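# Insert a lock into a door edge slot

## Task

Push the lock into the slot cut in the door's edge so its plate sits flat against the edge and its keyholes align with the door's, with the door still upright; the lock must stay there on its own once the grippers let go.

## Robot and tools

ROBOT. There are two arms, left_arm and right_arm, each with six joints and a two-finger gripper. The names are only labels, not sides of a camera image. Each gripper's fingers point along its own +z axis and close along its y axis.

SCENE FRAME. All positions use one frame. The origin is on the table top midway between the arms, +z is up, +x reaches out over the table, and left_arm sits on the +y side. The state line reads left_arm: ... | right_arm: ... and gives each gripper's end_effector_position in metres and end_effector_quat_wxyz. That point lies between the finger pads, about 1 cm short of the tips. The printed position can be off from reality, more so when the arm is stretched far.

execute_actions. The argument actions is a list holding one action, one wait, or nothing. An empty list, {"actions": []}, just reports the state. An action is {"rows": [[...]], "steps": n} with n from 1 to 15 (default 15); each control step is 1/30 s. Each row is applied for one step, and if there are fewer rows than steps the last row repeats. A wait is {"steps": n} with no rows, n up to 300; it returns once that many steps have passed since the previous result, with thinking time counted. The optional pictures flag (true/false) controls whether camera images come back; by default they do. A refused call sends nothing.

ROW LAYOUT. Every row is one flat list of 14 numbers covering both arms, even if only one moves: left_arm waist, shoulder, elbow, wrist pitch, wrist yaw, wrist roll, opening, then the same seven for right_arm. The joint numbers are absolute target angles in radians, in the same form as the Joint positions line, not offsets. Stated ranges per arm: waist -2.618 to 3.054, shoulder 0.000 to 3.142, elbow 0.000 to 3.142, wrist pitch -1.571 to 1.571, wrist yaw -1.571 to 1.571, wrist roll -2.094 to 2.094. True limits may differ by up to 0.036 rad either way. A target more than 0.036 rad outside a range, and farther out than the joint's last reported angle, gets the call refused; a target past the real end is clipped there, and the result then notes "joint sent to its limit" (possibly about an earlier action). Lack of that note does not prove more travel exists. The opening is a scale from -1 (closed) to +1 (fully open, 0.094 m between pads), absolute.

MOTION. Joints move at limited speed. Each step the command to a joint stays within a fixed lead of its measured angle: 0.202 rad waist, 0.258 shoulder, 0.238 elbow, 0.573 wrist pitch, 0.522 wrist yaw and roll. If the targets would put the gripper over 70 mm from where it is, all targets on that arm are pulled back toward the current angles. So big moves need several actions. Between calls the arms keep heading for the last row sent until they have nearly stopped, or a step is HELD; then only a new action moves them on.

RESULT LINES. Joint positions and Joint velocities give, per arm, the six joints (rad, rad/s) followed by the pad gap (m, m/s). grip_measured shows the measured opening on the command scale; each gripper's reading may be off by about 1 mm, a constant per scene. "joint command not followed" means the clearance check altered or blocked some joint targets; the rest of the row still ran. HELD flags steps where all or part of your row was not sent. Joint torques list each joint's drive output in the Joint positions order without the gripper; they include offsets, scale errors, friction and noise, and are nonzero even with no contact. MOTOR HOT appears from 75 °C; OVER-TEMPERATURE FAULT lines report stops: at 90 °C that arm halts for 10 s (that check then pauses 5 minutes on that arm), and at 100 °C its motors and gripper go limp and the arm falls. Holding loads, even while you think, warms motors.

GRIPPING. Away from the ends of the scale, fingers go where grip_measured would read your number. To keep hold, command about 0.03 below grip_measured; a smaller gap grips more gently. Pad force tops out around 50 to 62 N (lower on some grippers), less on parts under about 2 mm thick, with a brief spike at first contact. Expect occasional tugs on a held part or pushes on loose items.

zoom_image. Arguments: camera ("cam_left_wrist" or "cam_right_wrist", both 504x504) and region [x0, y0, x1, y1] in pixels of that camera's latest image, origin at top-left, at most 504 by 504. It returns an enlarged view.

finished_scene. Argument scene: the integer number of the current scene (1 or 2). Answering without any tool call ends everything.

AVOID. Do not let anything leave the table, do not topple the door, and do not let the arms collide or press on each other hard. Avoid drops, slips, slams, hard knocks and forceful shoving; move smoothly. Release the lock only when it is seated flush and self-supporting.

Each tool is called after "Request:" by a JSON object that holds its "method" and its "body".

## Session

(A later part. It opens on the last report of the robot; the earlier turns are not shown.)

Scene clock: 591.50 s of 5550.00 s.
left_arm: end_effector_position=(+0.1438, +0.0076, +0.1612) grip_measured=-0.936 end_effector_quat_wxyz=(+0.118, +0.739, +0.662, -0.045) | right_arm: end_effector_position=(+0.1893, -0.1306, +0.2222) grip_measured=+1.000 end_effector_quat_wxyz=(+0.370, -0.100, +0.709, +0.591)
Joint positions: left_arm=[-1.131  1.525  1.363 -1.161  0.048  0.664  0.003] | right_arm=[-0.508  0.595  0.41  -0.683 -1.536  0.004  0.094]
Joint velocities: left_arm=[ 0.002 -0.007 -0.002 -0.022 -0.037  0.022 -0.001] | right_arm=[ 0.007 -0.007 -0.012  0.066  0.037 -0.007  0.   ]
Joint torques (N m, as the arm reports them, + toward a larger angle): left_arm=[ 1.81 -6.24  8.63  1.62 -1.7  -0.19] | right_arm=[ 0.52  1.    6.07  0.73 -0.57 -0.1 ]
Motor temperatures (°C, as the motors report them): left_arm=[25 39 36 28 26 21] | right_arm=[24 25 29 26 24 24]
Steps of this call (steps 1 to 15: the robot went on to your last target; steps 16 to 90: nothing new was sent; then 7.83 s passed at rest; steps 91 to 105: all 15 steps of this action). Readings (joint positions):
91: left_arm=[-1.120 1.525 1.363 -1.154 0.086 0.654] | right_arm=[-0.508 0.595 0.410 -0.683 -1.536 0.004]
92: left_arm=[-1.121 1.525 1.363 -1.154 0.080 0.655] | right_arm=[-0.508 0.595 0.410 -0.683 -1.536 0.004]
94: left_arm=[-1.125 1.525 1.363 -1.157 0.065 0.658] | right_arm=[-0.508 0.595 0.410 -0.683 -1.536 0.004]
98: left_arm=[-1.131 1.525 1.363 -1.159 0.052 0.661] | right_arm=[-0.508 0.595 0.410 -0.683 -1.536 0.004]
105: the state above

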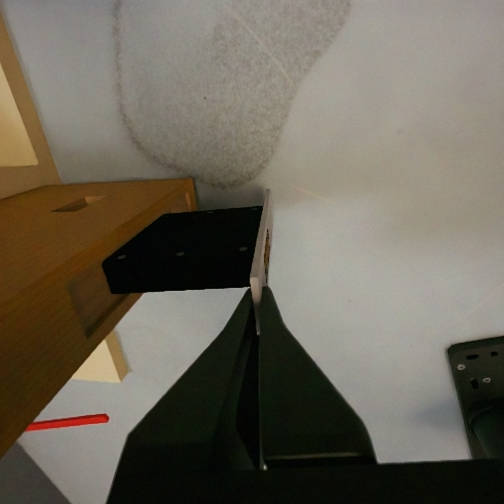

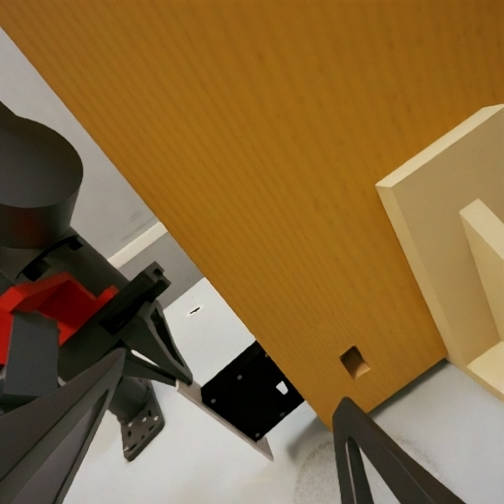

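Request:
{"method": "execute_actions", "body": {"actions": [{"rows":[[-1.13,1.535,1.425,-1.1,0.07,0.65,-0.95,-0.5,0.6,0.4,-0.7,-1.55,0,1]],"steps":15}]}}

Request:
{"method": "zoom_image", "body": {"camera": "cam_left_wrist", "region": [30,130,280,380]}}

Scene clock: 598.20 s of 5550.00 s.
left_arm: end_effector_position=(+0.1414, +0.0019, +0.1587) grip_measured=-0.937 end_effector_quat_wxyz=(+0.112, +0.737, +0.664, -0.058) | right_arm: end_effector_position=(+0.1893, -0.1306, +0.2222) grip_measured=+1.000 end_effector_quat_wxyz=(+0.370, -0.100, +0.709, +0.591)
Joint positions: left_arm=[-1.132  1.544  1.371 -1.156  0.075  0.656  0.003] | right_arm=[-0.508  0.595  0.41  -0.683 -1.536  0.004  0.094]
Joint velocities: left_arm=[-0.017 -0.002  0.007  0.037 -0.007  0.081 -0.001] | right_arm=[-0.012 -0.002 -0.012 -0.066  0.007 -0.022  0.   ]
Joint torques (N m, as the arm reports them, + toward a larger angle): left_arm=[ 0.2  -6.8  10.69  0.99 -0.03 -0.07] | right_arm=[ 0.65  1.13  5.95  0.73 -0.53 -0.06]
Motor temperatures (°C, as the motors report them): left_arm=[25 39 35 30 27 21] | right_arm=[24 25 29 26 24 24]
Steps of this call (steps 1 to 15: the robot went on to your last target; steps 16 to 90: nothing new was sent; then 3.20 s passed at rest; steps 91 to 105: all 15 steps of this action). Readings (joint positions):
91: left_arm=[-1.132 1.527 1.364 -1.162 0.059 0.665] | right_arm=[-0.508 0.595 0.410 -0.683 -1.536 0.004]
92: left_arm=[-1.132 1.532 1.367 -1.161 0.067 0.665] | right_arm=[-0.508 0.595 0.410 -0.683 -1.536 0.004]
94: left_arm=[-1.132 1.541 1.371 -1.160 0.075 0.662] | right_arm=[-0.508 0.595 0.410 -0.683 -1.536 0.004]
98: left_arm=[-1.132 1.544 1.371 -1.157 0.075 0.658] | right_arm=[-0.508 0.595 0.410 -0.683 -1.536 0.004]
105: the state above

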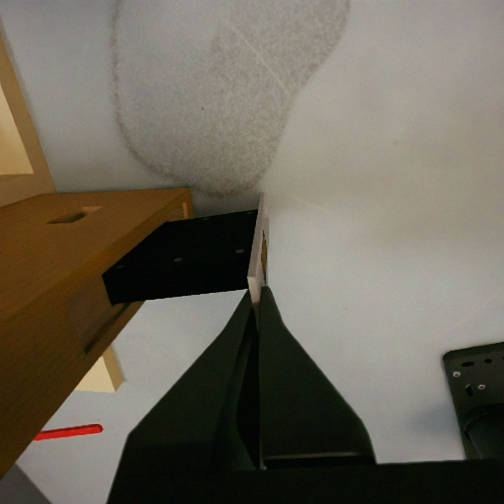

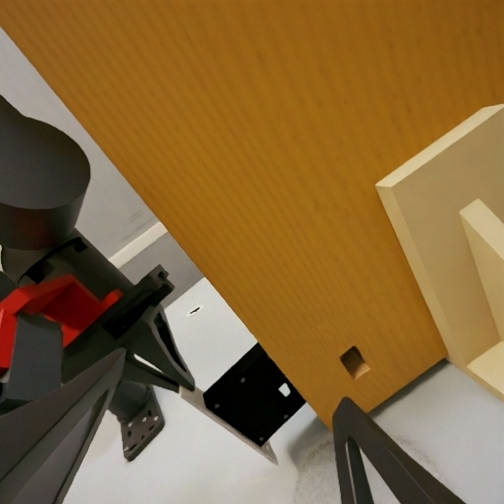

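Region (30, 130, 280, 380) of cam_left_wrist's 504x504 image, scaled by 2.016, with more detail than that image has.

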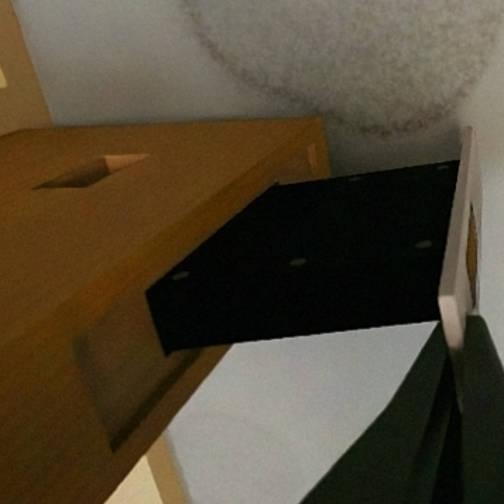

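Request:
{"method": "execute_actions", "body": {"actions": [{"rows":[[-1.11,1.54,1.445,-1.1,0.05,0.66,-0.95,-0.5,0.6,0.4,-0.7,-1.55,0,1],[-1.1,1.545,1.455,-1.1,0.04,0.67,-0.95,-0.5,0.6,0.4,-0.7,-1.55,0,1],[-1.09,1.55,1.465,-1.1,0.03,0.68,-0.95,-0.5,0.6,0.4,-0.7,-1.55,0,1]],"steps":15}]}}

Scene clock: 605.13 s of 5550.00 s.
left_arm: end_effector_position=(+0.1520, +0.0017, +0.1612) grip_measured=-0.937 end_effector_quat_wxyz=(+0.114, +0.734, +0.667, -0.053) | right_arm: end_effector_position=(+0.1893, -0.1306, +0.2222) grip_measured=+1.000 end_effector_quat_wxyz=(+0.370, -0.100, +0.709, +0.591)
Joint positions: left_arm=[-1.108  1.565  1.402 -1.165  0.07   0.671  0.003] | right_arm=[-0.508  0.595  0.41  -0.683 -1.536  0.004  0.094]
Joint velocities: left_arm=[-0.002 -0.007  0.002 -0.007  0.066  0.022  0.001] | right_arm=[-0.007  0.007  0.017  0.081  0.022  0.051  0.   ]
Joint torques (N m, as the arm reports them, + toward a larger angle): left_arm=[ 1.58 -7.49 11.42  1.07 -0.4   0.08] | right_arm=[ 0.87  1.03  5.99  0.72 -0.55 -0.09]
Motor temperatures (°C, as the motors report them): left_arm=[24 39 36 30 27 21] | right_arm=[24 25 29 26 24 24]
Steps of this call (steps 1 to 15: the robot went on to your last target; steps 16 to 90: nothing new was sent; then 3.43 s passed at rest; steps 91 to 105: all 15 steps of this action). Readings (joint positions):
91: left_arm=[-1.131 1.545 1.374 -1.157 0.073 0.656] | right_arm=[-0.508 0.595 0.410 -0.683 -1.536 0.004]
92: left_arm=[-1.128 1.549 1.381 -1.160 0.073 0.657] | right_arm=[-0.508 0.595 0.410 -0.683 -1.536 0.004]
94: left_arm=[-1.115 1.559 1.396 -1.164 0.073 0.662] | right_arm=[-0.508 0.595 0.410 -0.683 -1.536 0.004]
98: left_arm=[-1.108 1.565 1.402 -1.164 0.070 0.668] | right_arm=[-0.508 0.595 0.410 -0.683 -1.536 0.004]
105: the state above

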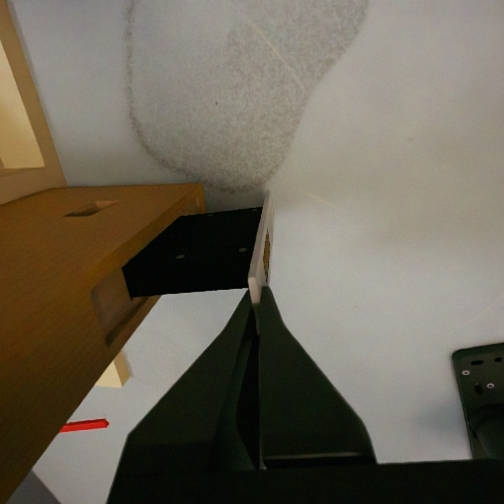

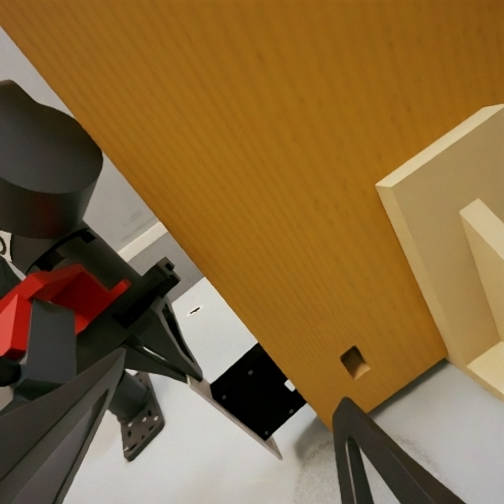

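Going in.

Request:
{"method": "execute_actions", "body": {"actions": [{"rows":[[-1.08,1.565,1.48,-1.1,0.02,0.69,-0.95,-0.5,0.6,0.4,-0.7,-1.55,0,1],[-1.07,1.575,1.49,-1.09,0.0,0.7,-0.95,-0.5,0.6,0.4,-0.7,-1.55,0,1],[-1.06,1.585,1.5,-1.08,-0.02,0.71,-0.95,-0.5,0.6,0.4,-0.7,-1.55,0,1]],"steps":15}]}}

Request:
{"method": "execute_actions", "body": {"actions": [{"rows":[[-1.05,1.6,1.51,-1.07,-0.04,0.72,-0.945,-0.8,0.6,0.4,-0.7,-1.55,0,1],[-1.04,1.61,1.52,-1.06,-0.07,0.73,-0.945,-0.8,0.6,0.4,-0.7,-1.55,0,1],[-1.04,1.62,1.53,-1.05,-0.09,0.74,-0.945,-0.8,0.6,0.4,-0.7,-1.55,0,1]],"steps":15}]}}

Scene clock: 615.83 s of 5550.00 s.
left_arm: end_effector_position=(+0.1575, +0.0017, +0.1646) grip_measured=-0.937 end_effector_quat_wxyz=(+0.111, +0.740, +0.662, -0.046) | right_arm: end_effector_position=(+0.1893, -0.1306, +0.2222) grip_measured=+1.000 end_effector_quat_wxyz=(+0.370, -0.100, +0.709, +0.591)
Joint positions: left_arm=[-1.099  1.585  1.438 -1.19   0.06   0.698  0.003] | right_arm=[-0.508  0.595  0.41  -0.683 -1.536  0.004  0.094]
Joint velocities: left_arm=[-0.022 -0.012 -0.007  0.007 -0.007 -0.022  0.   ] | right_arm=[ 0.012 -0.002 -0.002  0.007  0.081 -0.051  0.   ]
Joint torques (N m, as the arm reports them, + toward a larger angle): left_arm=[ 3.35 -6.27 11.32  1.47 -0.81  0.13] | right_arm=[ 0.75  0.78  5.98  0.71 -0.6  -0.08]
Motor temperatures (°C, as the motors report them): left_arm=[25 40 37 30 26 21] | right_arm=[24 25 29 26 24 24]
Steps of this call (steps 1 to 15: the robot went on to your last target; steps 16 to 90: nothing new was sent; then 7.20 s passed at rest; steps 91 to 105: all 15 steps of this action). Readings (joint positions):
91: left_arm=[-1.108 1.567 1.404 -1.167 0.068 0.673] | right_arm=[-0.508 0.595 0.410 -0.683 -1.536 0.004]
92: left_arm=[-1.108 1.570 1.409 -1.172 0.066 0.677] | right_arm=[-0.508 0.595 0.410 -0.683 -1.536 0.004]
94: left_arm=[-1.104 1.577 1.423 -1.183 0.064 0.686] | right_arm=[-0.508 0.595 0.410 -0.683 -1.536 0.004]
98: left_arm=[-1.099 1.585 1.438 -1.188 0.062 0.693] | right_arm=[-0.508 0.595 0.410 -0.683 -1.536 0.004]
105: the state above

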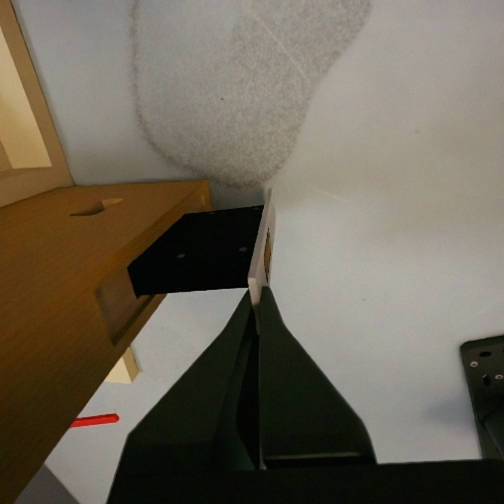

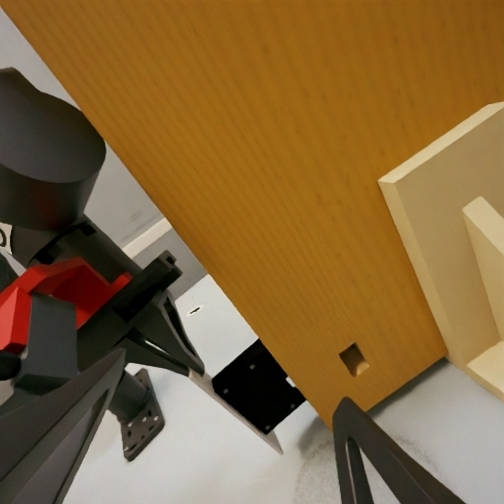

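Scene clock: 616.33 s of 5550.00 s.
left_arm: end_effector_position=(+0.1828, -0.0004, +0.1606) grip_measured=-0.933 end_effector_quat_wxyz=(+0.122, +0.741, +0.660, -0.015) | right_arm: end_effector_position=(+0.2174, -0.1811, +0.2224) grip_measured=+1.000 end_effector_quat_wxyz=(+0.449, +0.002, +0.716, +0.535)
Joint positions: left_arm=[-1.071  1.633  1.47  -1.162  0.004  0.737  0.003] | right_arm=[-0.792  0.595  0.41  -0.687 -1.539  0.004  0.094]
Joint velocities: left_arm=[-0.002 -0.022 -0.007 -0.037 -0.007 -0.022  0.001] | right_arm=[ 0.002  0.002 -0.022  0.037 -0.081  0.007  0.   ]
Joint torques (N m, as the arm reports them, + toward a larger angle): left_arm=[ 2.71 -8.05 11.21  1.49 -0.95 -0.01] | right_arm=[-0.57  1.17  5.81  0.75 -0.55 -0.15]
Motor temperatures (°C, as the motors report them): left_arm=[25 40 37 30 26 21] | right_arm=[24 25 29 26 24 24]
Steps of this call (steps 1 to 15: all 15 steps of this action). Readings (joint positions):
1: left_arm=[-1.098 1.586 1.439 -1.191 0.059 0.700] | right_arm=[-0.546 0.595 0.410 -0.687 -1.542 0.004]
2: left_arm=[-1.097 1.589 1.444 -1.194 0.053 0.705] | right_arm=[-0.622 0.595 0.410 -0.687 -1.542 0.004]
4: left_arm=[-1.092 1.601 1.457 -1.194 0.039 0.717] | right_arm=[-0.748 0.595 0.410 -0.687 -1.540 0.004]
8: left_arm=[-1.078 1.620 1.470 -1.178 0.022 0.729] | right_arm=[-0.792 0.595 0.410 -0.687 -1.539 0.004]
15: the state above

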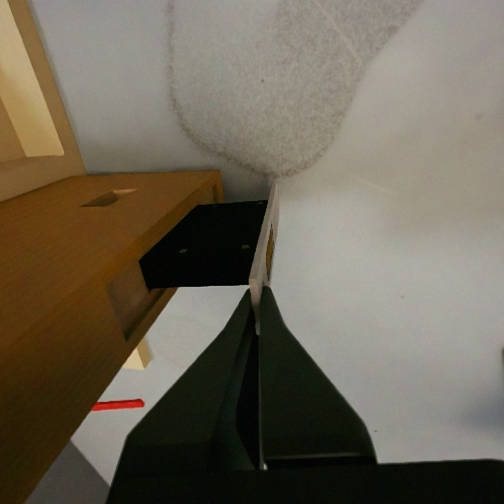

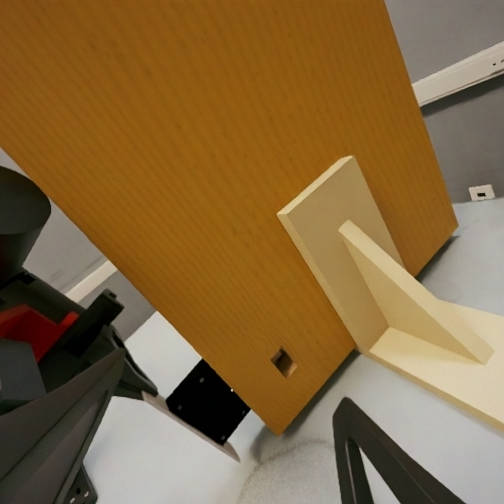

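Request:
{"method": "execute_actions", "body": {"actions": [{"rows":[[-1.07,1.6,1.5,-1.12,0.0,0.74,-0.945,-0.8,0.6,0.4,-0.7,-1.55,0,1],[-1.07,1.6,1.5,-1.12,0.0,0.74,-0.945,-0.8,0.6,0.4,-0.7,-1.55,0,1],[-1.07,1.6,1.5,-1.12,0.0,0.74,-0.7,-0.8,0.6,0.4,-0.7,-1.55,0,1]],"steps":12}]}}

Request:
{"method": "execute_actions", "body": {"actions": [{"rows":[[-1.07,1.6,1.62,-1.26,0.0,0.74,-0.7,-0.8,0.6,0.4,-0.7,-1.55,0,1]],"steps":15}], "pictures": false}}

Request:
{"method": "execute_actions", "body": {"actions": [{"rows":[[-1.25,1.5,1.5,-1.2,0.0,0.3,-1,-0.8,0.6,0.4,-0.7,-1.55,0,1]],"steps":15}]}}

Scene clock: 628.17 s of 5550.00 s.
left_arm: end_effector_position=(+0.1831, -0.0022, +0.1624) grip_measured=-0.703 end_effector_quat_wxyz=(+0.128, +0.742, +0.657, -0.014) | right_arm: end_effector_position=(+0.2174, -0.1811, +0.2224) grip_measured=+1.000 end_effector_quat_wxyz=(+0.449, +0.002, +0.716, +0.535)
Joint positions: left_arm=[-1.075  1.629  1.47  -1.154  0.001  0.739  0.014] | right_arm=[-0.792  0.595  0.41  -0.687 -1.539  0.004  0.094]
Joint velocities: left_arm=[-0.002 -0.017 -0.002 -0.007 -0.037 -0.007  0.   ] | right_arm=[-0.012 -0.002 -0.012 -0.022 -0.081 -0.066  0.   ]
Joint torques (N m, as the arm reports them, + toward a larger angle): left_arm=[ 0.45 -9.43  8.86  0.76 -0.04 -0.01] | right_arm=[-0.67  1.16  6.04  0.72 -0.55 -0.07]
Motor temperatures (°C, as the motors report them): left_arm=[25 40 38 31 27 21] | right_arm=[24 25 29 26 24 24]
Steps of this call (steps 1 to 15: the robot went on to your last target; steps 16 to 90: nothing new was sent; then 8.43 s passed at rest; steps 91 to 102: all 12 steps of this action). Readings (joint positions):
91: left_arm=[-1.072 1.633 1.470 -1.163 0.006 0.738] | right_arm=[-0.792 0.595 0.410 -0.687 -1.539 0.004]
92: left_arm=[-1.072 1.633 1.470 -1.163 0.006 0.738] | right_arm=[-0.792 0.595 0.410 -0.687 -1.539 0.004]
94: left_arm=[-1.074 1.631 1.470 -1.164 0.004 0.738] | right_arm=[-0.792 0.595 0.410 -0.687 -1.539 0.004]
98: left_arm=[-1.075 1.629 1.470 -1.155 0.001 0.739] | right_arm=[-0.792 0.595 0.410 -0.687 -1.539 0.004]
102: the state above

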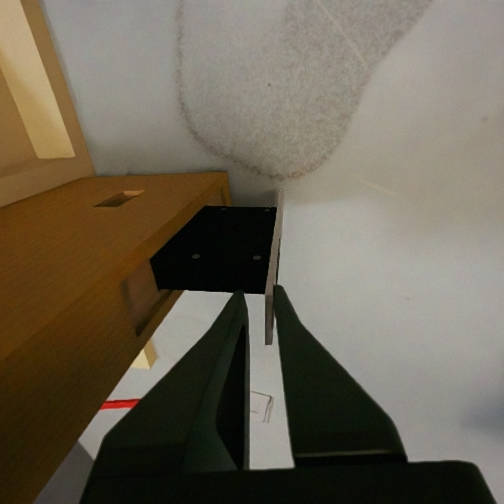

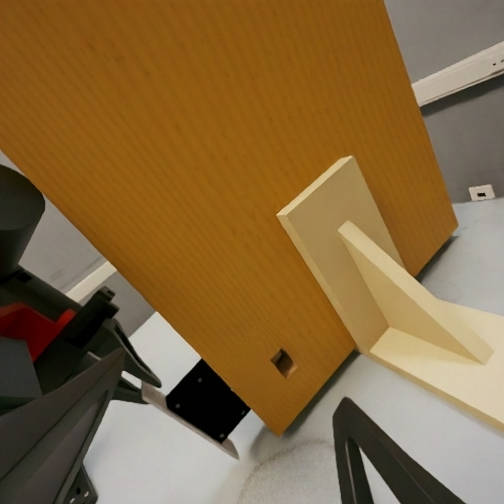

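Scene clock: 628.67 s of 5550.00 s.
left_arm: end_effector_position=(+0.1843, -0.0033, +0.1996) grip_measured=-0.703 end_effector_quat_wxyz=(+0.147, +0.740, +0.656, -0.015) | right_arm: end_effector_position=(+0.2174, -0.1811, +0.2224) grip_measured=+1.000 end_effector_quat_wxyz=(+0.449, +0.002, +0.716, +0.535)
Joint positions: left_arm=[-1.075  1.619  1.599 -1.253 -0.001  0.739  0.014] | right_arm=[-0.792  0.595  0.41  -0.687 -1.539  0.004  0.094]
Joint velocities: left_arm=[-0.007  0.012  0.012 -0.037 -0.081  0.037 -0.001] | right_arm=[-0.002  0.002 -0.007 -0.007  0.037  0.051  0.   ]
Joint torques (N m, as the arm reports them, + toward a larger angle): left_arm=[ 0.49 -8.34  8.18  0.56 -0.02 -0.01] | right_arm=[-0.72  0.87  6.15  0.74 -0.59 -0.07]
Motor temperatures (°C, as the motors report them): left_arm=[25 40 38 31 27 21] | right_arm=[24 25 29 26 24 24]
Steps of this call (steps 1 to 15: all 15 steps of this action). Readings (joint positions):
1: left_arm=[-1.075 1.631 1.489 -1.180 -0.000 0.739] | right_arm=[-0.792 0.595 0.410 -0.687 -1.539 0.004]
2: left_arm=[-1.075 1.633 1.516 -1.207 -0.000 0.739] | right_arm=[-0.792 0.595 0.410 -0.687 -1.539 0.004]
4: left_arm=[-1.075 1.630 1.567 -1.225 -0.001 0.739] | right_arm=[-0.792 0.595 0.410 -0.687 -1.539 0.004]
8: left_arm=[-1.075 1.619 1.599 -1.231 -0.001 0.739] | right_arm=[-0.792 0.595 0.410 -0.687 -1.539 0.004]
15: the state above

Scene clock: 629.17 s of 5550.00 s.
left_arm: end_effector_position=(+0.1207, -0.0190, +0.1993) grip_measured=-0.986 end_effector_quat_wxyz=(+0.146, +0.659, +0.736, -0.062) | right_arm: end_effector_position=(+0.2174, -0.1811, +0.2224) grip_measured=+1.000 end_effector_quat_wxyz=(+0.449, +0.002, +0.716, +0.535)
Joint positions: left_arm=[-1.259  1.528  1.5   -1.224 -0.001  0.323  0.001] | right_arm=[-0.792  0.595  0.41  -0.687 -1.539  0.004  0.094]
Joint velocities: left_arm=[-0.007 -0.007 -0.007 -0.037 -0.051 -0.051  0.001] | right_arm=[-0.002  0.002 -0.002 -0.066 -0.051  0.022  0.   ]
Joint torques (N m, as the arm reports them, + toward a larger angle): left_arm=[ 0.78 -8.44  6.52  0.81 -0.03 -0.11] | right_arm=[-0.71  1.21  5.97  0.75 -0.55 -0.06]
Motor temperatures (°C, as the motors report them): left_arm=[25 40 37 31 27 21] | right_arm=[24 25 29 26 24 24]
Steps of this call (steps 1 to 15: all 15 steps of this action). Readings (joint positions):
1: left_arm=[-1.096 1.604 1.577 -1.235 -0.013 0.666] | right_arm=[-0.792 0.595 0.410 -0.687 -1.539 0.004]
2: left_arm=[-1.135 1.582 1.544 -1.221 -0.019 0.591] | right_arm=[-0.792 0.595 0.410 -0.687 -1.539 0.004]
4: left_arm=[-1.223 1.549 1.506 -1.224 -0.012 0.490] | right_arm=[-0.792 0.595 0.410 -0.687 -1.539 0.004]
8: left_arm=[-1.260 1.529 1.500 -1.224 -0.001 0.384] | right_arm=[-0.792 0.595 0.410 -0.687 -1.539 0.004]
15: the state above

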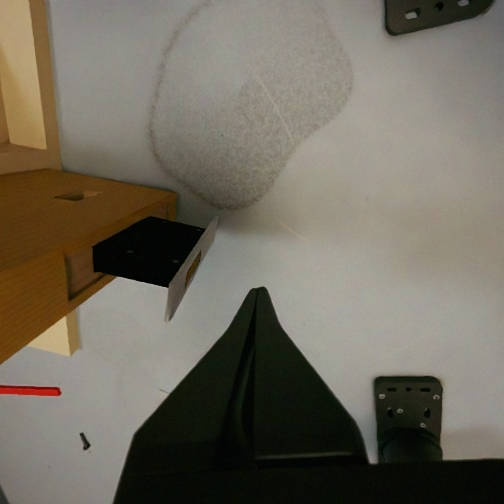

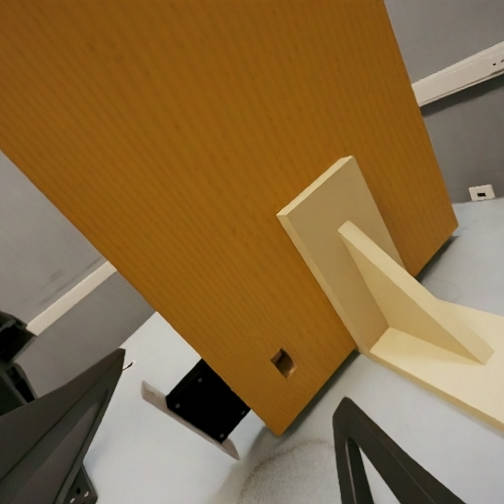

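Request:
{"method": "execute_actions", "body": {"actions": [{"rows":[[-1.25,1.2,0.85,-0.6,0.0,0,-1,-0.8,0.6,0.4,-0.7,-1.55,0,1]],"steps":15}], "pictures": false}}

Request:
{"method": "execute_actions", "body": {"actions": [{"rows":[[-1.17,1.19,0.64,-0.29,0.0,0,-1,-0.8,0.6,0.4,-0.7,-1.55,0,1]],"steps":15}], "pictures": false}}

Request:
{"method": "execute_actions", "body": {"actions": [{"rows":[[-1.09,1.25,0.7,-0.28,0.0,0,-1,-0.8,0.6,0.4,-0.7,-1.55,0,1]],"steps":15}]}}

Scene clock: 643.43 s of 5550.00 s.
left_arm: end_effector_position=(+0.1058, +0.0134, +0.1096) grip_measured=-0.986 end_effector_quat_wxyz=(+0.212, +0.528, +0.811, -0.133) | right_arm: end_effector_position=(+0.2174, -0.1811, +0.2224) grip_measured=+1.000 end_effector_quat_wxyz=(+0.449, +0.002, +0.716, +0.535)
Joint positions: left_arm=[-1.259  1.214  0.819 -0.669 -0.001  0.018  0.001] | right_arm=[-0.792  0.595  0.41  -0.687 -1.539  0.004  0.094]
Joint velocities: left_arm=[ 0.002  0.002  0.012  0.286  0.007 -0.037  0.001] | right_arm=[-0.022  0.002 -0.017  0.037 -0.037 -0.051  0.   ]
Joint torques (N m, as the arm reports them, + toward a larger angle): left_arm=[ 0.75 -4.67  9.35  1.09 -0.02 -0.1 ] | right_arm=[-0.78  1.16  5.79  0.74 -0.55 -0.08]
Motor temperatures (°C, as the motors report them): left_arm=[25 41 35 30 26 21] | right_arm=[24 25 29 26 24 24]
Steps of this call (steps 1 to 30: the robot went on to your last target; steps 31 to 90: nothing new was sent; then 10.77 s passed at rest; steps 91 to 105: all 15 steps of this action). Readings (joint positions):
91: left_arm=[-1.259 1.488 1.439 -1.126 -0.001 0.258] | right_arm=[-0.792 0.595 0.410 -0.687 -1.539 0.004]
92: left_arm=[-1.259 1.422 1.343 -1.002 -0.001 0.207] | right_arm=[-0.792 0.595 0.410 -0.687 -1.539 0.004]
94: left_arm=[-1.259 1.281 1.165 -0.854 -0.001 0.134] | right_arm=[-0.792 0.595 0.410 -0.687 -1.539 0.004]
98: left_arm=[-1.259 1.188 0.897 -0.716 -0.001 0.059] | right_arm=[-0.792 0.595 0.410 -0.687 -1.539 0.004]
105: the state above

Scene clock: 643.93 s of 5550.00 s.
left_arm: end_effector_position=(+0.1354, +0.0104, +0.0833) grip_measured=-0.986 end_effector_quat_wxyz=(+0.278, +0.479, +0.817, -0.161) | right_arm: end_effector_position=(+0.2174, -0.1811, +0.2224) grip_measured=+1.000 end_effector_quat_wxyz=(+0.449, +0.002, +0.716, +0.535)
Joint positions: left_arm=[-1.176  1.202  0.621 -0.335  0.001  0.007  0.001] | right_arm=[-0.792  0.595  0.41  -0.687 -1.539  0.004  0.094]
Joint velocities: left_arm=[ 0.002 -0.007 -0.002  0.095  0.007  0.081 -0.001] | right_arm=[-0.012 -0.007 -0.002  0.022 -0.022 -0.125  0.   ]
Joint torques (N m, as the arm reports them, + toward a larger angle): left_arm=[ 0.55 -4.27  8.36  1.31 -0.04 -0.1 ] | right_arm=[-0.71  1.03  5.93  0.82 -0.53 -0.02]
Motor temperatures (°C, as the motors report them): left_arm=[25 41 35 30 26 21] | right_arm=[24 25 29 26 24 24]
Steps of this call (steps 1 to 15: all 15 steps of this action). Readings (joint positions):
1: left_arm=[-1.246 1.209 0.787 -0.601 0.006 0.017] | right_arm=[-0.792 0.595 0.410 -0.687 -1.539 0.004]
2: left_arm=[-1.223 1.202 0.743 -0.522 0.006 0.015] | right_arm=[-0.792 0.595 0.410 -0.687 -1.539 0.004]
4: left_arm=[-1.185 1.202 0.668 -0.446 0.002 0.011] | right_arm=[-0.792 0.595 0.410 -0.687 -1.539 0.004]
8: left_arm=[-1.176 1.202 0.621 -0.402 0.001 0.008] | right_arm=[-0.792 0.595 0.410 -0.687 -1.539 0.004]
15: the state above

Scene clock: 644.43 s of 5550.00 s.
left_arm: end_effector_position=(+0.1660, +0.0097, +0.0932) grip_measured=-0.986 end_effector_quat_wxyz=(+0.297, +0.444, +0.831, -0.157) | right_arm: end_effector_position=(+0.2174, -0.1811, +0.2224) grip_measured=+1.000 end_effector_quat_wxyz=(+0.449, +0.002, +0.716, +0.535)
Joint positions: left_arm=[-1.096  1.243  0.668 -0.31   0.002  0.006  0.001] | right_arm=[-0.792  0.595  0.41  -0.687 -1.539  0.004  0.094]
Joint velocities: left_arm=[ 0.012 -0.002 -0.012 -0.022  0.022 -0.037  0.   ] | right_arm=[-0.012 -0.007  0.012  0.022 -0.007 -0.022  0.   ]
Joint torques (N m, as the arm reports them, + toward a larger angle): left_arm=[ 0.51 -3.03  9.46  1.34 -0.06 -0.08] | right_arm=[-0.62  1.07  5.88  0.76 -0.5  -0.07]
Motor temperatures (°C, as the motors report them): left_arm=[25 40 35 30 26 21] | right_arm=[24 25 29 26 24 24]
Steps of this call (steps 1 to 15: all 15 steps of this action). Readings (joint positions):
1: left_arm=[-1.164 1.208 0.628 -0.336 0.007 0.007] | right_arm=[-0.792 0.595 0.410 -0.687 -1.539 0.004]
2: left_arm=[-1.141 1.221 0.640 -0.334 0.007 0.007] | right_arm=[-0.792 0.595 0.410 -0.687 -1.539 0.004]
4: left_arm=[-1.105 1.240 0.660 -0.322 0.003 0.006] | right_arm=[-0.792 0.595 0.410 -0.687 -1.539 0.004]
8: left_arm=[-1.096 1.243 0.668 -0.310 0.002 0.006] | right_arm=[-0.792 0.595 0.410 -0.687 -1.539 0.004]
15: the state above

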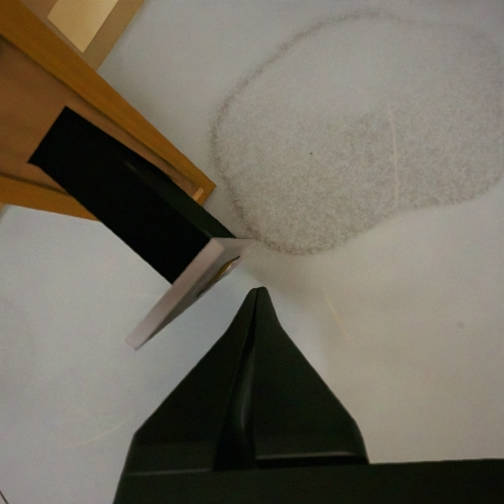

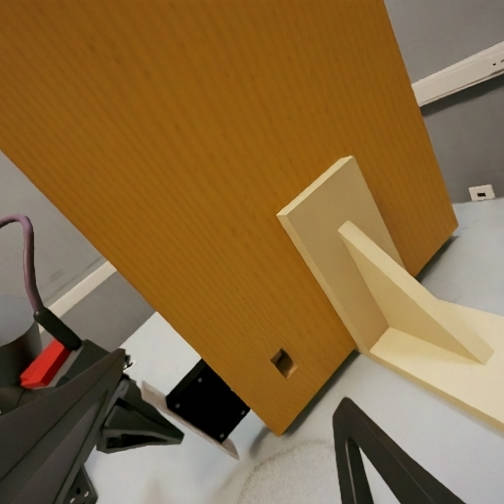

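Request:
{"method": "execute_actions", "body": {"actions": [{"rows":[[-1.04,1.34,0.76,-0.27,-0.05,0,-1,-0.8,0.6,0.4,-0.7,-1.55,0,1]],"steps":15}]}}

Request:
{"method": "execute_actions", "body": {"actions": [{"rows":[[-0.99,1.4,0.81,-0.27,-0.1,0,-1,-0.8,0.6,0.4,-0.7,-1.55,0,1]],"steps":15}]}}

Scene clock: 652.10 s of 5550.00 s.
left_arm: end_effector_position=(+0.1813, +0.0104, +0.0802) grip_measured=-0.987 end_effector_quat_wxyz=(+0.275, +0.432, +0.848, -0.138) | right_arm: end_effector_position=(+0.2174, -0.1811, +0.2224) grip_measured=+1.000 end_effector_quat_wxyz=(+0.449, +0.002, +0.716, +0.535)
Joint positions: left_arm=[-1.059  1.338  0.717 -0.324 -0.001  0.005  0.001] | right_arm=[-0.792  0.595  0.41  -0.687 -1.539  0.004  0.094]
Joint velocities: left_arm=[ 0.012  0.007  0.007 -0.037  0.037 -0.037 -0.001] | right_arm=[-0.012 -0.002 -0.002  0.037  0.037 -0.037  0.   ]
Joint torques (N m, as the arm reports them, + toward a larger angle): left_arm=[ 1.65 -4.15 10.08  1.51 -0.53 -0.08] | right_arm=[-0.82  1.15  5.87  0.74 -0.52 -0.02]
Motor temperatures (°C, as the motors report them): left_arm=[24 39 35 31 26 21] | right_arm=[24 25 29 26 24 24]
Steps of this call (steps 1 to 15: the robot went on to your last target; steps 16 to 90: nothing new was sent; then 4.17 s passed at rest; steps 91 to 105: all 15 steps of this action). Readings (joint positions):
91: left_arm=[-1.090 1.256 0.678 -0.315 0.000 0.006] | right_arm=[-0.792 0.595 0.410 -0.687 -1.539 0.004]
92: left_arm=[-1.077 1.283 0.696 -0.313 -0.006 0.006] | right_arm=[-0.792 0.595 0.410 -0.687 -1.539 0.004]
94: left_arm=[-1.064 1.322 0.717 -0.322 0.002 0.005] | right_arm=[-0.792 0.595 0.410 -0.687 -1.539 0.004]
98: left_arm=[-1.059 1.338 0.717 -0.324 -0.001 0.005] | right_arm=[-0.792 0.595 0.410 -0.687 -1.539 0.004]
105: the state above

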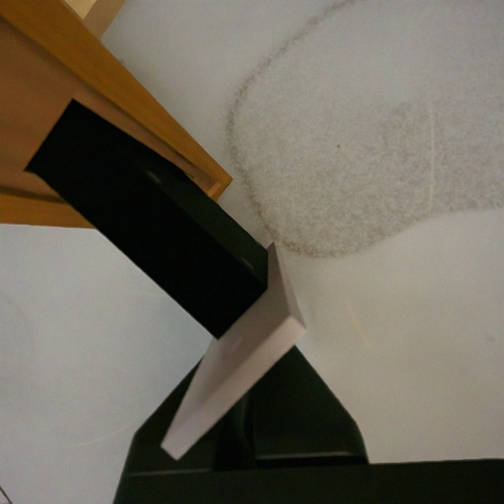

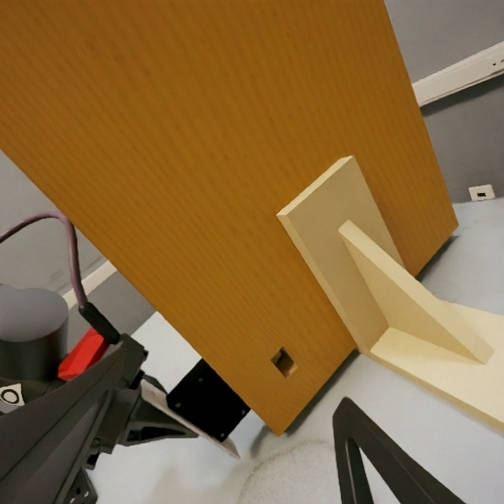

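Scene clock: 652.60 s of 5550.00 s.
left_arm: end_effector_position=(+0.2131, +0.0224, +0.0786) grip_measured=-0.987 end_effector_quat_wxyz=(+0.283, +0.402, +0.865, -0.096) | right_arm: end_effector_position=(+0.2174, -0.1811, +0.2224) grip_measured=+1.000 end_effector_quat_wxyz=(+0.449, +0.002, +0.716, +0.535)
Joint positions: left_arm=[-0.998  1.401  0.77  -0.337 -0.066  0.014  0.001] | right_arm=[-0.792  0.595  0.41  -0.687 -1.539  0.004  0.094]
Joint velocities: left_arm=[ 0.007 -0.002 -0.012 -0.066 -0.037  0.007 -0.   ] | right_arm=[ 0.002 -0.017 -0.007 -0.037  0.037  0.051  0.   ]
Joint torques (N m, as the arm reports them, + toward a larger angle): left_arm=[ 0.72 -4.87  9.8   1.58 -0.37 -0.23] | right_arm=[-0.76  1.04  5.91  0.78 -0.55 -0.09]
Motor temperatures (°C, as the motors report them): left_arm=[24 39 35 31 26 21] | right_arm=[24 25 29 26 24 24]
Steps of this call (steps 1 to 15: all 15 steps of this action). Readings (joint positions):
1: left_arm=[-1.053 1.346 0.726 -0.334 0.001 0.005] | right_arm=[-0.792 0.595 0.410 -0.687 -1.539 0.004]
2: left_arm=[-1.045 1.361 0.739 -0.353 0.008 0.005] | right_arm=[-0.792 0.595 0.410 -0.687 -1.539 0.004]
4: left_arm=[-1.031 1.385 0.751 -0.371 0.007 0.005] | right_arm=[-0.792 0.595 0.410 -0.687 -1.539 0.004]
8: left_arm=[-1.004 1.401 0.761 -0.352 -0.043 0.005] | right_arm=[-0.792 0.595 0.410 -0.687 -1.539 0.004]
15: the state above

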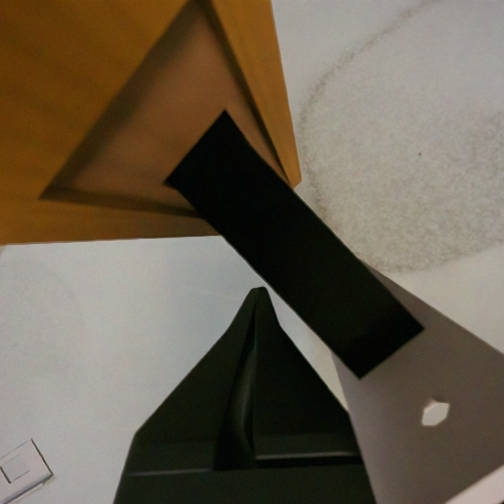

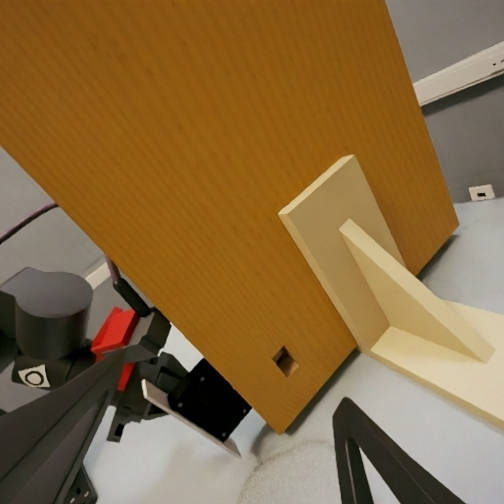

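Request:
{"method": "execute_actions", "body": {"actions": [{"rows":[[-0.99,1.15,0.62,-0.3,-0.1,0,-1,-0.8,0.6,0.4,-0.7,-1.55,0,1]],"steps":15}], "pictures": false}}

Request:
{"method": "execute_actions", "body": {"actions": [{"rows":[[-1.2,1.15,0.62,-0.3,0,0,-1,-0.8,0.6,0.4,-0.7,-1.55,0,1]],"steps":15}], "pictures": false}}

Request:
{"method": "execute_actions", "body": {"actions": [{"rows":[[-1.18,1.36,0.8,-0.27,0,0,-1,-0.8,0.6,0.4,-0.7,-1.55,0,1]],"steps":15}], "pictures": false}}

Request:
{"method": "execute_actions", "body": {"actions": [{"rows":[[-1.1,1.4,0.83,-0.27,0,0,-1,-0.8,0.6,0.4,-0.7,-1.55,0,1]],"steps":15}]}}

Scene clock: 661.27 s of 5550.00 s.
left_arm: end_effector_position=(+0.1944, +0.0508, +0.0950) grip_measured=-0.987 end_effector_quat_wxyz=(+0.327, +0.389, +0.855, -0.106) | right_arm: end_effector_position=(+0.2174, -0.1811, +0.2224) grip_measured=+1.000 end_effector_quat_wxyz=(+0.449, +0.002, +0.716, +0.535)
Joint positions: left_arm=[-0.998  1.166  0.619 -0.326 -0.088  0.008  0.001] | right_arm=[-0.792  0.595  0.41  -0.687 -1.539  0.004  0.094]
Joint velocities: left_arm=[-0.002 -0.007  0.007 -0.022 -0.007  0.007 -0.001] | right_arm=[ 0.012 -0.022  0.007 -0.022 -0.022  0.007  0.   ]
Joint torques (N m, as the arm reports them, + toward a larger angle): left_arm=[ 0.72 -4.45  7.04  1.35 -0.2  -0.13] | right_arm=[-0.71  1.06  5.96  0.72 -0.53 -0.07]
Motor temperatures (°C, as the motors report them): left_arm=[24 38 36 32 26 22] | right_arm=[24 25 28 26 24 24]
Steps of this call (steps 1 to 15: the robot went on to your last target; steps 16 to 90: nothing new was sent; then 5.17 s passed at rest; steps 91 to 105: all 15 steps of this action). Readings (joint positions):
91: left_arm=[-0.998 1.369 0.741 -0.314 -0.070 0.015] | right_arm=[-0.792 0.595 0.410 -0.687 -1.539 0.004]
92: left_arm=[-0.998 1.305 0.694 -0.309 -0.074 0.014] | right_arm=[-0.792 0.595 0.410 -0.687 -1.539 0.004]
94: left_arm=[-0.998 1.195 0.630 -0.326 -0.080 0.011] | right_arm=[-0.792 0.595 0.410 -0.687 -1.539 0.004]
98: left_arm=[-0.998 1.166 0.619 -0.327 -0.085 0.009] | right_arm=[-0.792 0.595 0.410 -0.687 -1.539 0.004]
105: the state above

Scene clock: 661.77 s of 5550.00 s.
left_arm: end_effector_position=(+0.1325, +0.0056, +0.0948) grip_measured=-0.987 end_effector_quat_wxyz=(+0.298, +0.482, +0.807, -0.170) | right_arm: end_effector_position=(+0.2174, -0.1811, +0.2224) grip_measured=+1.000 end_effector_quat_wxyz=(+0.449, +0.002, +0.716, +0.535)
Joint positions: left_arm=[-1.2    1.166  0.619 -0.324 -0.014  0.003  0.001] | right_arm=[-0.792  0.595  0.41  -0.687 -1.539  0.004  0.094]
Joint velocities: left_arm=[-0.022 -0.022  0.007 -0.037 -0.037 -0.007 -0.001] | right_arm=[ 0.002  0.012 -0.007 -0.125 -0.066 -0.007  0.   ]
Joint torques (N m, as the arm reports them, + toward a larger angle): left_arm=[ 0.02 -4.44  7.05  1.32  0.1  -0.07] | right_arm=[-1.    1.06  5.92  0.76 -0.52 -0.13]
Motor temperatures (°C, as the motors report them): left_arm=[24 38 36 32 26 22] | right_arm=[24 25 28 26 24 24]
Steps of this call (steps 1 to 15: all 15 steps of this action). Readings (joint positions):
1: left_arm=[-1.028 1.166 0.619 -0.326 -0.093 0.003] | right_arm=[-0.792 0.595 0.410 -0.687 -1.539 0.004]
2: left_arm=[-1.087 1.166 0.619 -0.325 -0.083 0.003] | right_arm=[-0.792 0.595 0.410 -0.687 -1.539 0.004]
4: left_arm=[-1.178 1.166 0.619 -0.324 -0.043 0.003] | right_arm=[-0.792 0.595 0.410 -0.687 -1.539 0.004]
8: left_arm=[-1.200 1.166 0.619 -0.324 -0.019 0.003] | right_arm=[-0.792 0.595 0.410 -0.687 -1.539 0.004]
15: the state above

Scene clock: 662.27 s of 5550.00 s.
left_arm: end_effector_position=(+0.1559, -0.0308, +0.0975) grip_measured=-0.987 end_effector_quat_wxyz=(+0.292, +0.479, +0.811, -0.166) | right_arm: end_effector_position=(+0.2174, -0.1811, +0.2224) grip_measured=+1.000 end_effector_quat_wxyz=(+0.449, +0.002, +0.716, +0.535)
Joint positions: left_arm=[-1.19   1.364  0.771 -0.293 -0.012  0.003  0.001] | right_arm=[-0.792  0.595  0.41  -0.687 -1.539  0.004  0.094]
Joint velocities: left_arm=[-0.002 -0.002  0.012 -0.022 -0.022  0.007  0.   ] | right_arm=[-0.002  0.007 -0.007 -0.007 -0.051  0.022  0.   ]
Joint torques (N m, as the arm reports them, + toward a larger angle): left_arm=[ 0.82 -4.98  9.15  1.31  0.09 -0.06] | right_arm=[-0.74  0.97  5.89  0.75 -0.49 -0.07]
Motor temperatures (°C, as the motors report them): left_arm=[24 38 36 32 26 22] | right_arm=[24 25 28 26 24 24]
Steps of this call (steps 1 to 15: all 15 steps of this action). Readings (joint positions):
1: left_arm=[-1.199 1.195 0.644 -0.340 -0.012 0.003] | right_arm=[-0.792 0.595 0.410 -0.687 -1.539 0.004]
2: left_arm=[-1.196 1.252 0.688 -0.341 -0.012 0.003] | right_arm=[-0.792 0.595 0.410 -0.687 -1.539 0.004]
4: left_arm=[-1.191 1.341 0.754 -0.311 -0.012 0.003] | right_arm=[-0.792 0.595 0.410 -0.687 -1.539 0.004]
8: left_arm=[-1.190 1.364 0.771 -0.293 -0.012 0.003] | right_arm=[-0.792 0.595 0.410 -0.687 -1.539 0.004]
15: the state above

Scene clock: 662.77 s of 5550.00 s.
left_arm: end_effector_position=(+0.1819, -0.0211, +0.0955) grip_measured=-0.988 end_effector_quat_wxyz=(+0.292, +0.449, +0.830, -0.156) | right_arm: end_effector_position=(+0.2174, -0.1811, +0.2224) grip_measured=+1.000 end_effector_quat_wxyz=(+0.449, +0.002, +0.716, +0.535)
Joint positions: left_arm=[-1.108  1.395  0.794 -0.295  0.     0.004  0.001] | right_arm=[-0.792  0.595  0.41  -0.687 -1.539  0.004  0.094]
Joint velocities: left_arm=[-0.017  0.012 -0.012  0.007  0.022 -0.051 -0.   ] | right_arm=[ 0.007  0.007 -0.007 -0.037 -0.022 -0.022  0.   ]
Joint torques (N m, as the arm reports them, + toward a larger angle): left_arm=[ 0.72 -4.43  9.65  1.29 -0.03 -0.07] | right_arm=[-0.81  0.82  6.04  0.73 -0.55 -0.05]
Motor temperatures (°C, as the motors report them): left_arm=[24 38 36 32 26 22] | right_arm=[24 25 28 26 24 24]
Steps of this call (steps 1 to 15: all 15 steps of this action). Readings (joint positions):
1: left_arm=[-1.178 1.368 0.775 -0.295 -0.004 0.004] | right_arm=[-0.792 0.595 0.410 -0.687 -1.539 0.004]
2: left_arm=[-1.157 1.377 0.782 -0.295 -0.002 0.004] | right_arm=[-0.792 0.595 0.410 -0.687 -1.539 0.004]
4: left_arm=[-1.119 1.391 0.792 -0.295 -0.002 0.004] | right_arm=[-0.792 0.595 0.410 -0.687 -1.539 0.004]
8: left_arm=[-1.108 1.395 0.794 -0.295 0.000 0.004] | right_arm=[-0.792 0.595 0.410 -0.687 -1.539 0.004]
15: the state above

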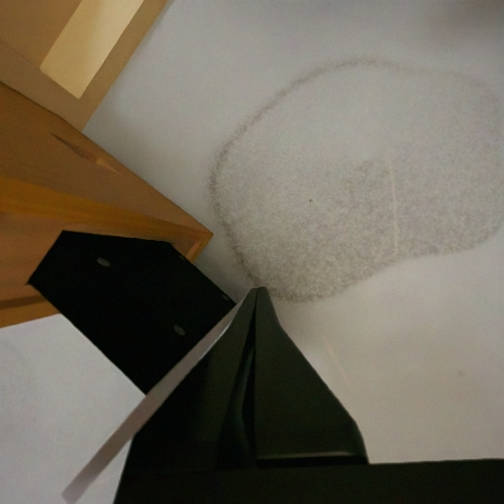

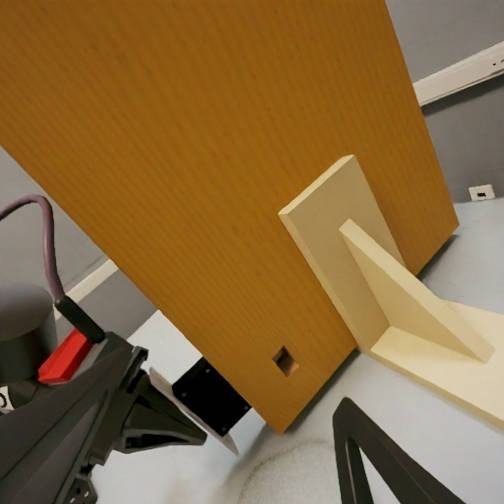

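Finger side contacts the plate; push.

Request:
{"method": "execute_actions", "body": {"actions": [{"rows":[[-1.04,1.43,0.86,-0.27,-0.03,0,-1,-0.8,0.6,0.4,-0.7,-1.55,0,1]],"steps":15}]}}

Request:
{"method": "execute_actions", "body": {"actions": [{"rows":[[-0.99,1.46,0.89,-0.27,-0.06,0,-1,-0.8,0.6,0.4,-0.7,-1.55,0,1]],"steps":15}]}}

Scene clock: 669.67 s of 5550.00 s.
left_arm: end_effector_position=(+0.1968, -0.0181, +0.0951) grip_measured=-0.988 end_effector_quat_wxyz=(+0.289, +0.433, +0.840, -0.154) | right_arm: end_effector_position=(+0.2174, -0.1811, +0.2224) grip_measured=+1.000 end_effector_quat_wxyz=(+0.449, +0.002, +0.716, +0.535)
Joint positions: left_arm=[-1.064  1.424  0.822 -0.301  0.014  0.004  0.001] | right_arm=[-0.792  0.595  0.41  -0.687 -1.539  0.004  0.094]
Joint velocities: left_arm=[-0.007 -0.002 -0.007 -0.081 -0.037 -0.051 -0.001] | right_arm=[-0.002  0.002  0.002 -0.007 -0.007 -0.007  0.   ]
Joint torques (N m, as the arm reports them, + toward a larger angle): left_arm=[ 2.06 -4.65  9.79  1.35 -0.47 -0.08] | right_arm=[-0.7   1.07  5.98  0.78 -0.54 -0.05]
Motor temperatures (°C, as the motors report them): left_arm=[24 38 36 32 26 22] | right_arm=[24 25 28 26 24 24]
Steps of this call (steps 1 to 15: the robot went on to your last target; steps 16 to 90: nothing new was sent; then 3.40 s passed at rest; steps 91 to 105: all 15 steps of this action). Readings (joint positions):
91: left_arm=[-1.101 1.399 0.799 -0.299 0.004 0.004] | right_arm=[-0.792 0.595 0.410 -0.687 -1.539 0.004]
92: left_arm=[-1.090 1.407 0.807 -0.302 0.008 0.004] | right_arm=[-0.792 0.595 0.410 -0.687 -1.539 0.004]
94: left_arm=[-1.068 1.420 0.818 -0.301 0.009 0.004] | right_arm=[-0.792 0.595 0.410 -0.687 -1.539 0.004]
98: left_arm=[-1.064 1.424 0.822 -0.301 0.014 0.004] | right_arm=[-0.792 0.595 0.410 -0.687 -1.539 0.004]
105: the state above

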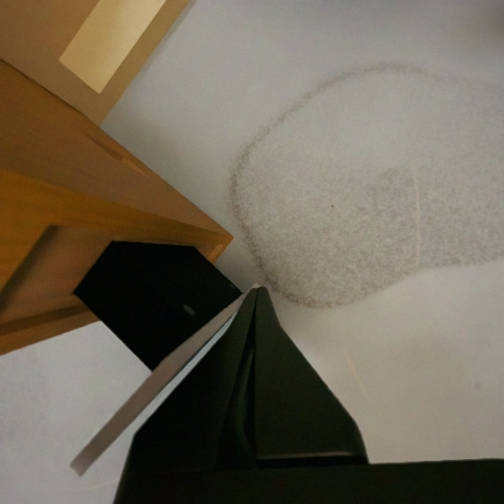

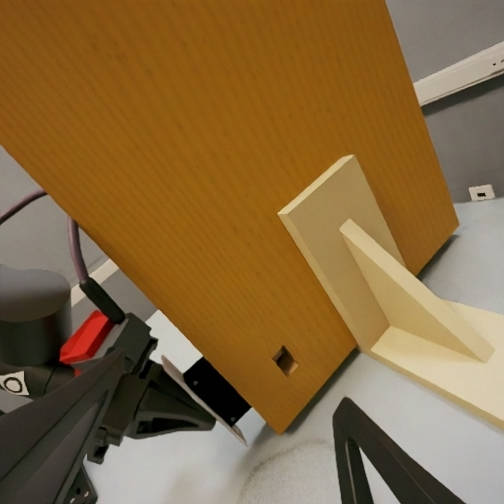

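Scene clock: 670.17 s of 5550.00 s.
left_arm: end_effector_position=(+0.2087, -0.0174, +0.0952) grip_measured=-0.988 end_effector_quat_wxyz=(+0.284, +0.421, +0.847, -0.156) | right_arm: end_effector_position=(+0.2174, -0.1811, +0.2224) grip_measured=+1.000 end_effector_quat_wxyz=(+0.449, +0.002, +0.716, +0.535)
Joint positions: left_arm=[-1.027  1.454  0.852 -0.309  0.036  0.005  0.001] | right_arm=[-0.792  0.595  0.41  -0.687 -1.539  0.004  0.094]
Joint velocities: left_arm=[-0.017  0.007  0.012 -0.007  0.007 -0.051 -0.001] | right_arm=[ 0.012 -0.007  0.002  0.081 -0.022  0.022  0.   ]
Joint torques (N m, as the arm reports them, + toward a larger angle): left_arm=[ 3.17 -4.92  9.76  1.41 -0.99 -0.07] | right_arm=[-0.81  1.08  6.03  0.74 -0.55 -0.06]
Motor temperatures (°C, as the motors report them): left_arm=[24 38 36 32 26 22] | right_arm=[24 25 28 26 24 24]
Steps of this call (steps 1 to 15: all 15 steps of this action). Readings (joint positions):
1: left_arm=[-1.058 1.428 0.827 -0.305 0.019 0.005] | right_arm=[-0.792 0.595 0.410 -0.687 -1.539 0.004]
2: left_arm=[-1.049 1.436 0.836 -0.309 0.030 0.005] | right_arm=[-0.792 0.595 0.410 -0.687 -1.539 0.004]
4: left_arm=[-1.036 1.450 0.848 -0.309 0.036 0.005] | right_arm=[-0.792 0.595 0.410 -0.687 -1.539 0.004]
8: left_arm=[-1.027 1.454 0.852 -0.309 0.036 0.005] | right_arm=[-0.792 0.595 0.410 -0.687 -1.539 0.004]
15: the state above

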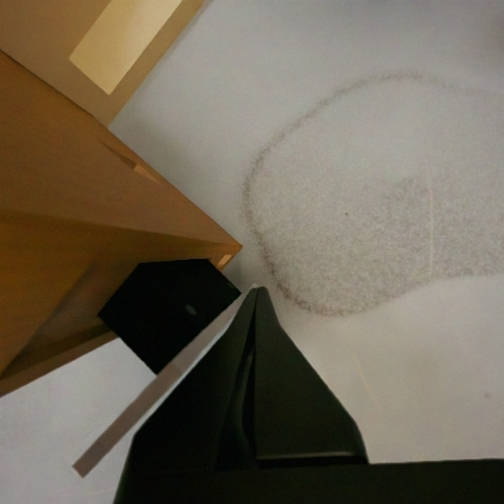

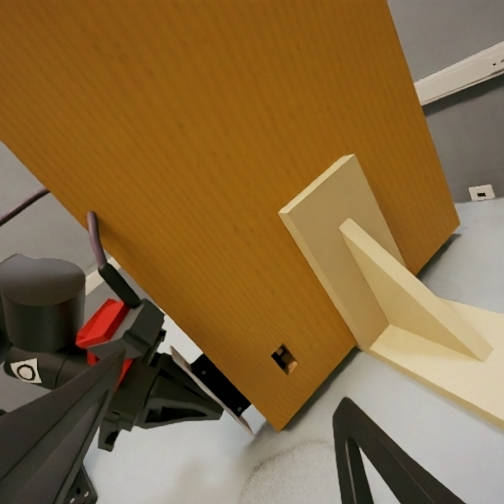

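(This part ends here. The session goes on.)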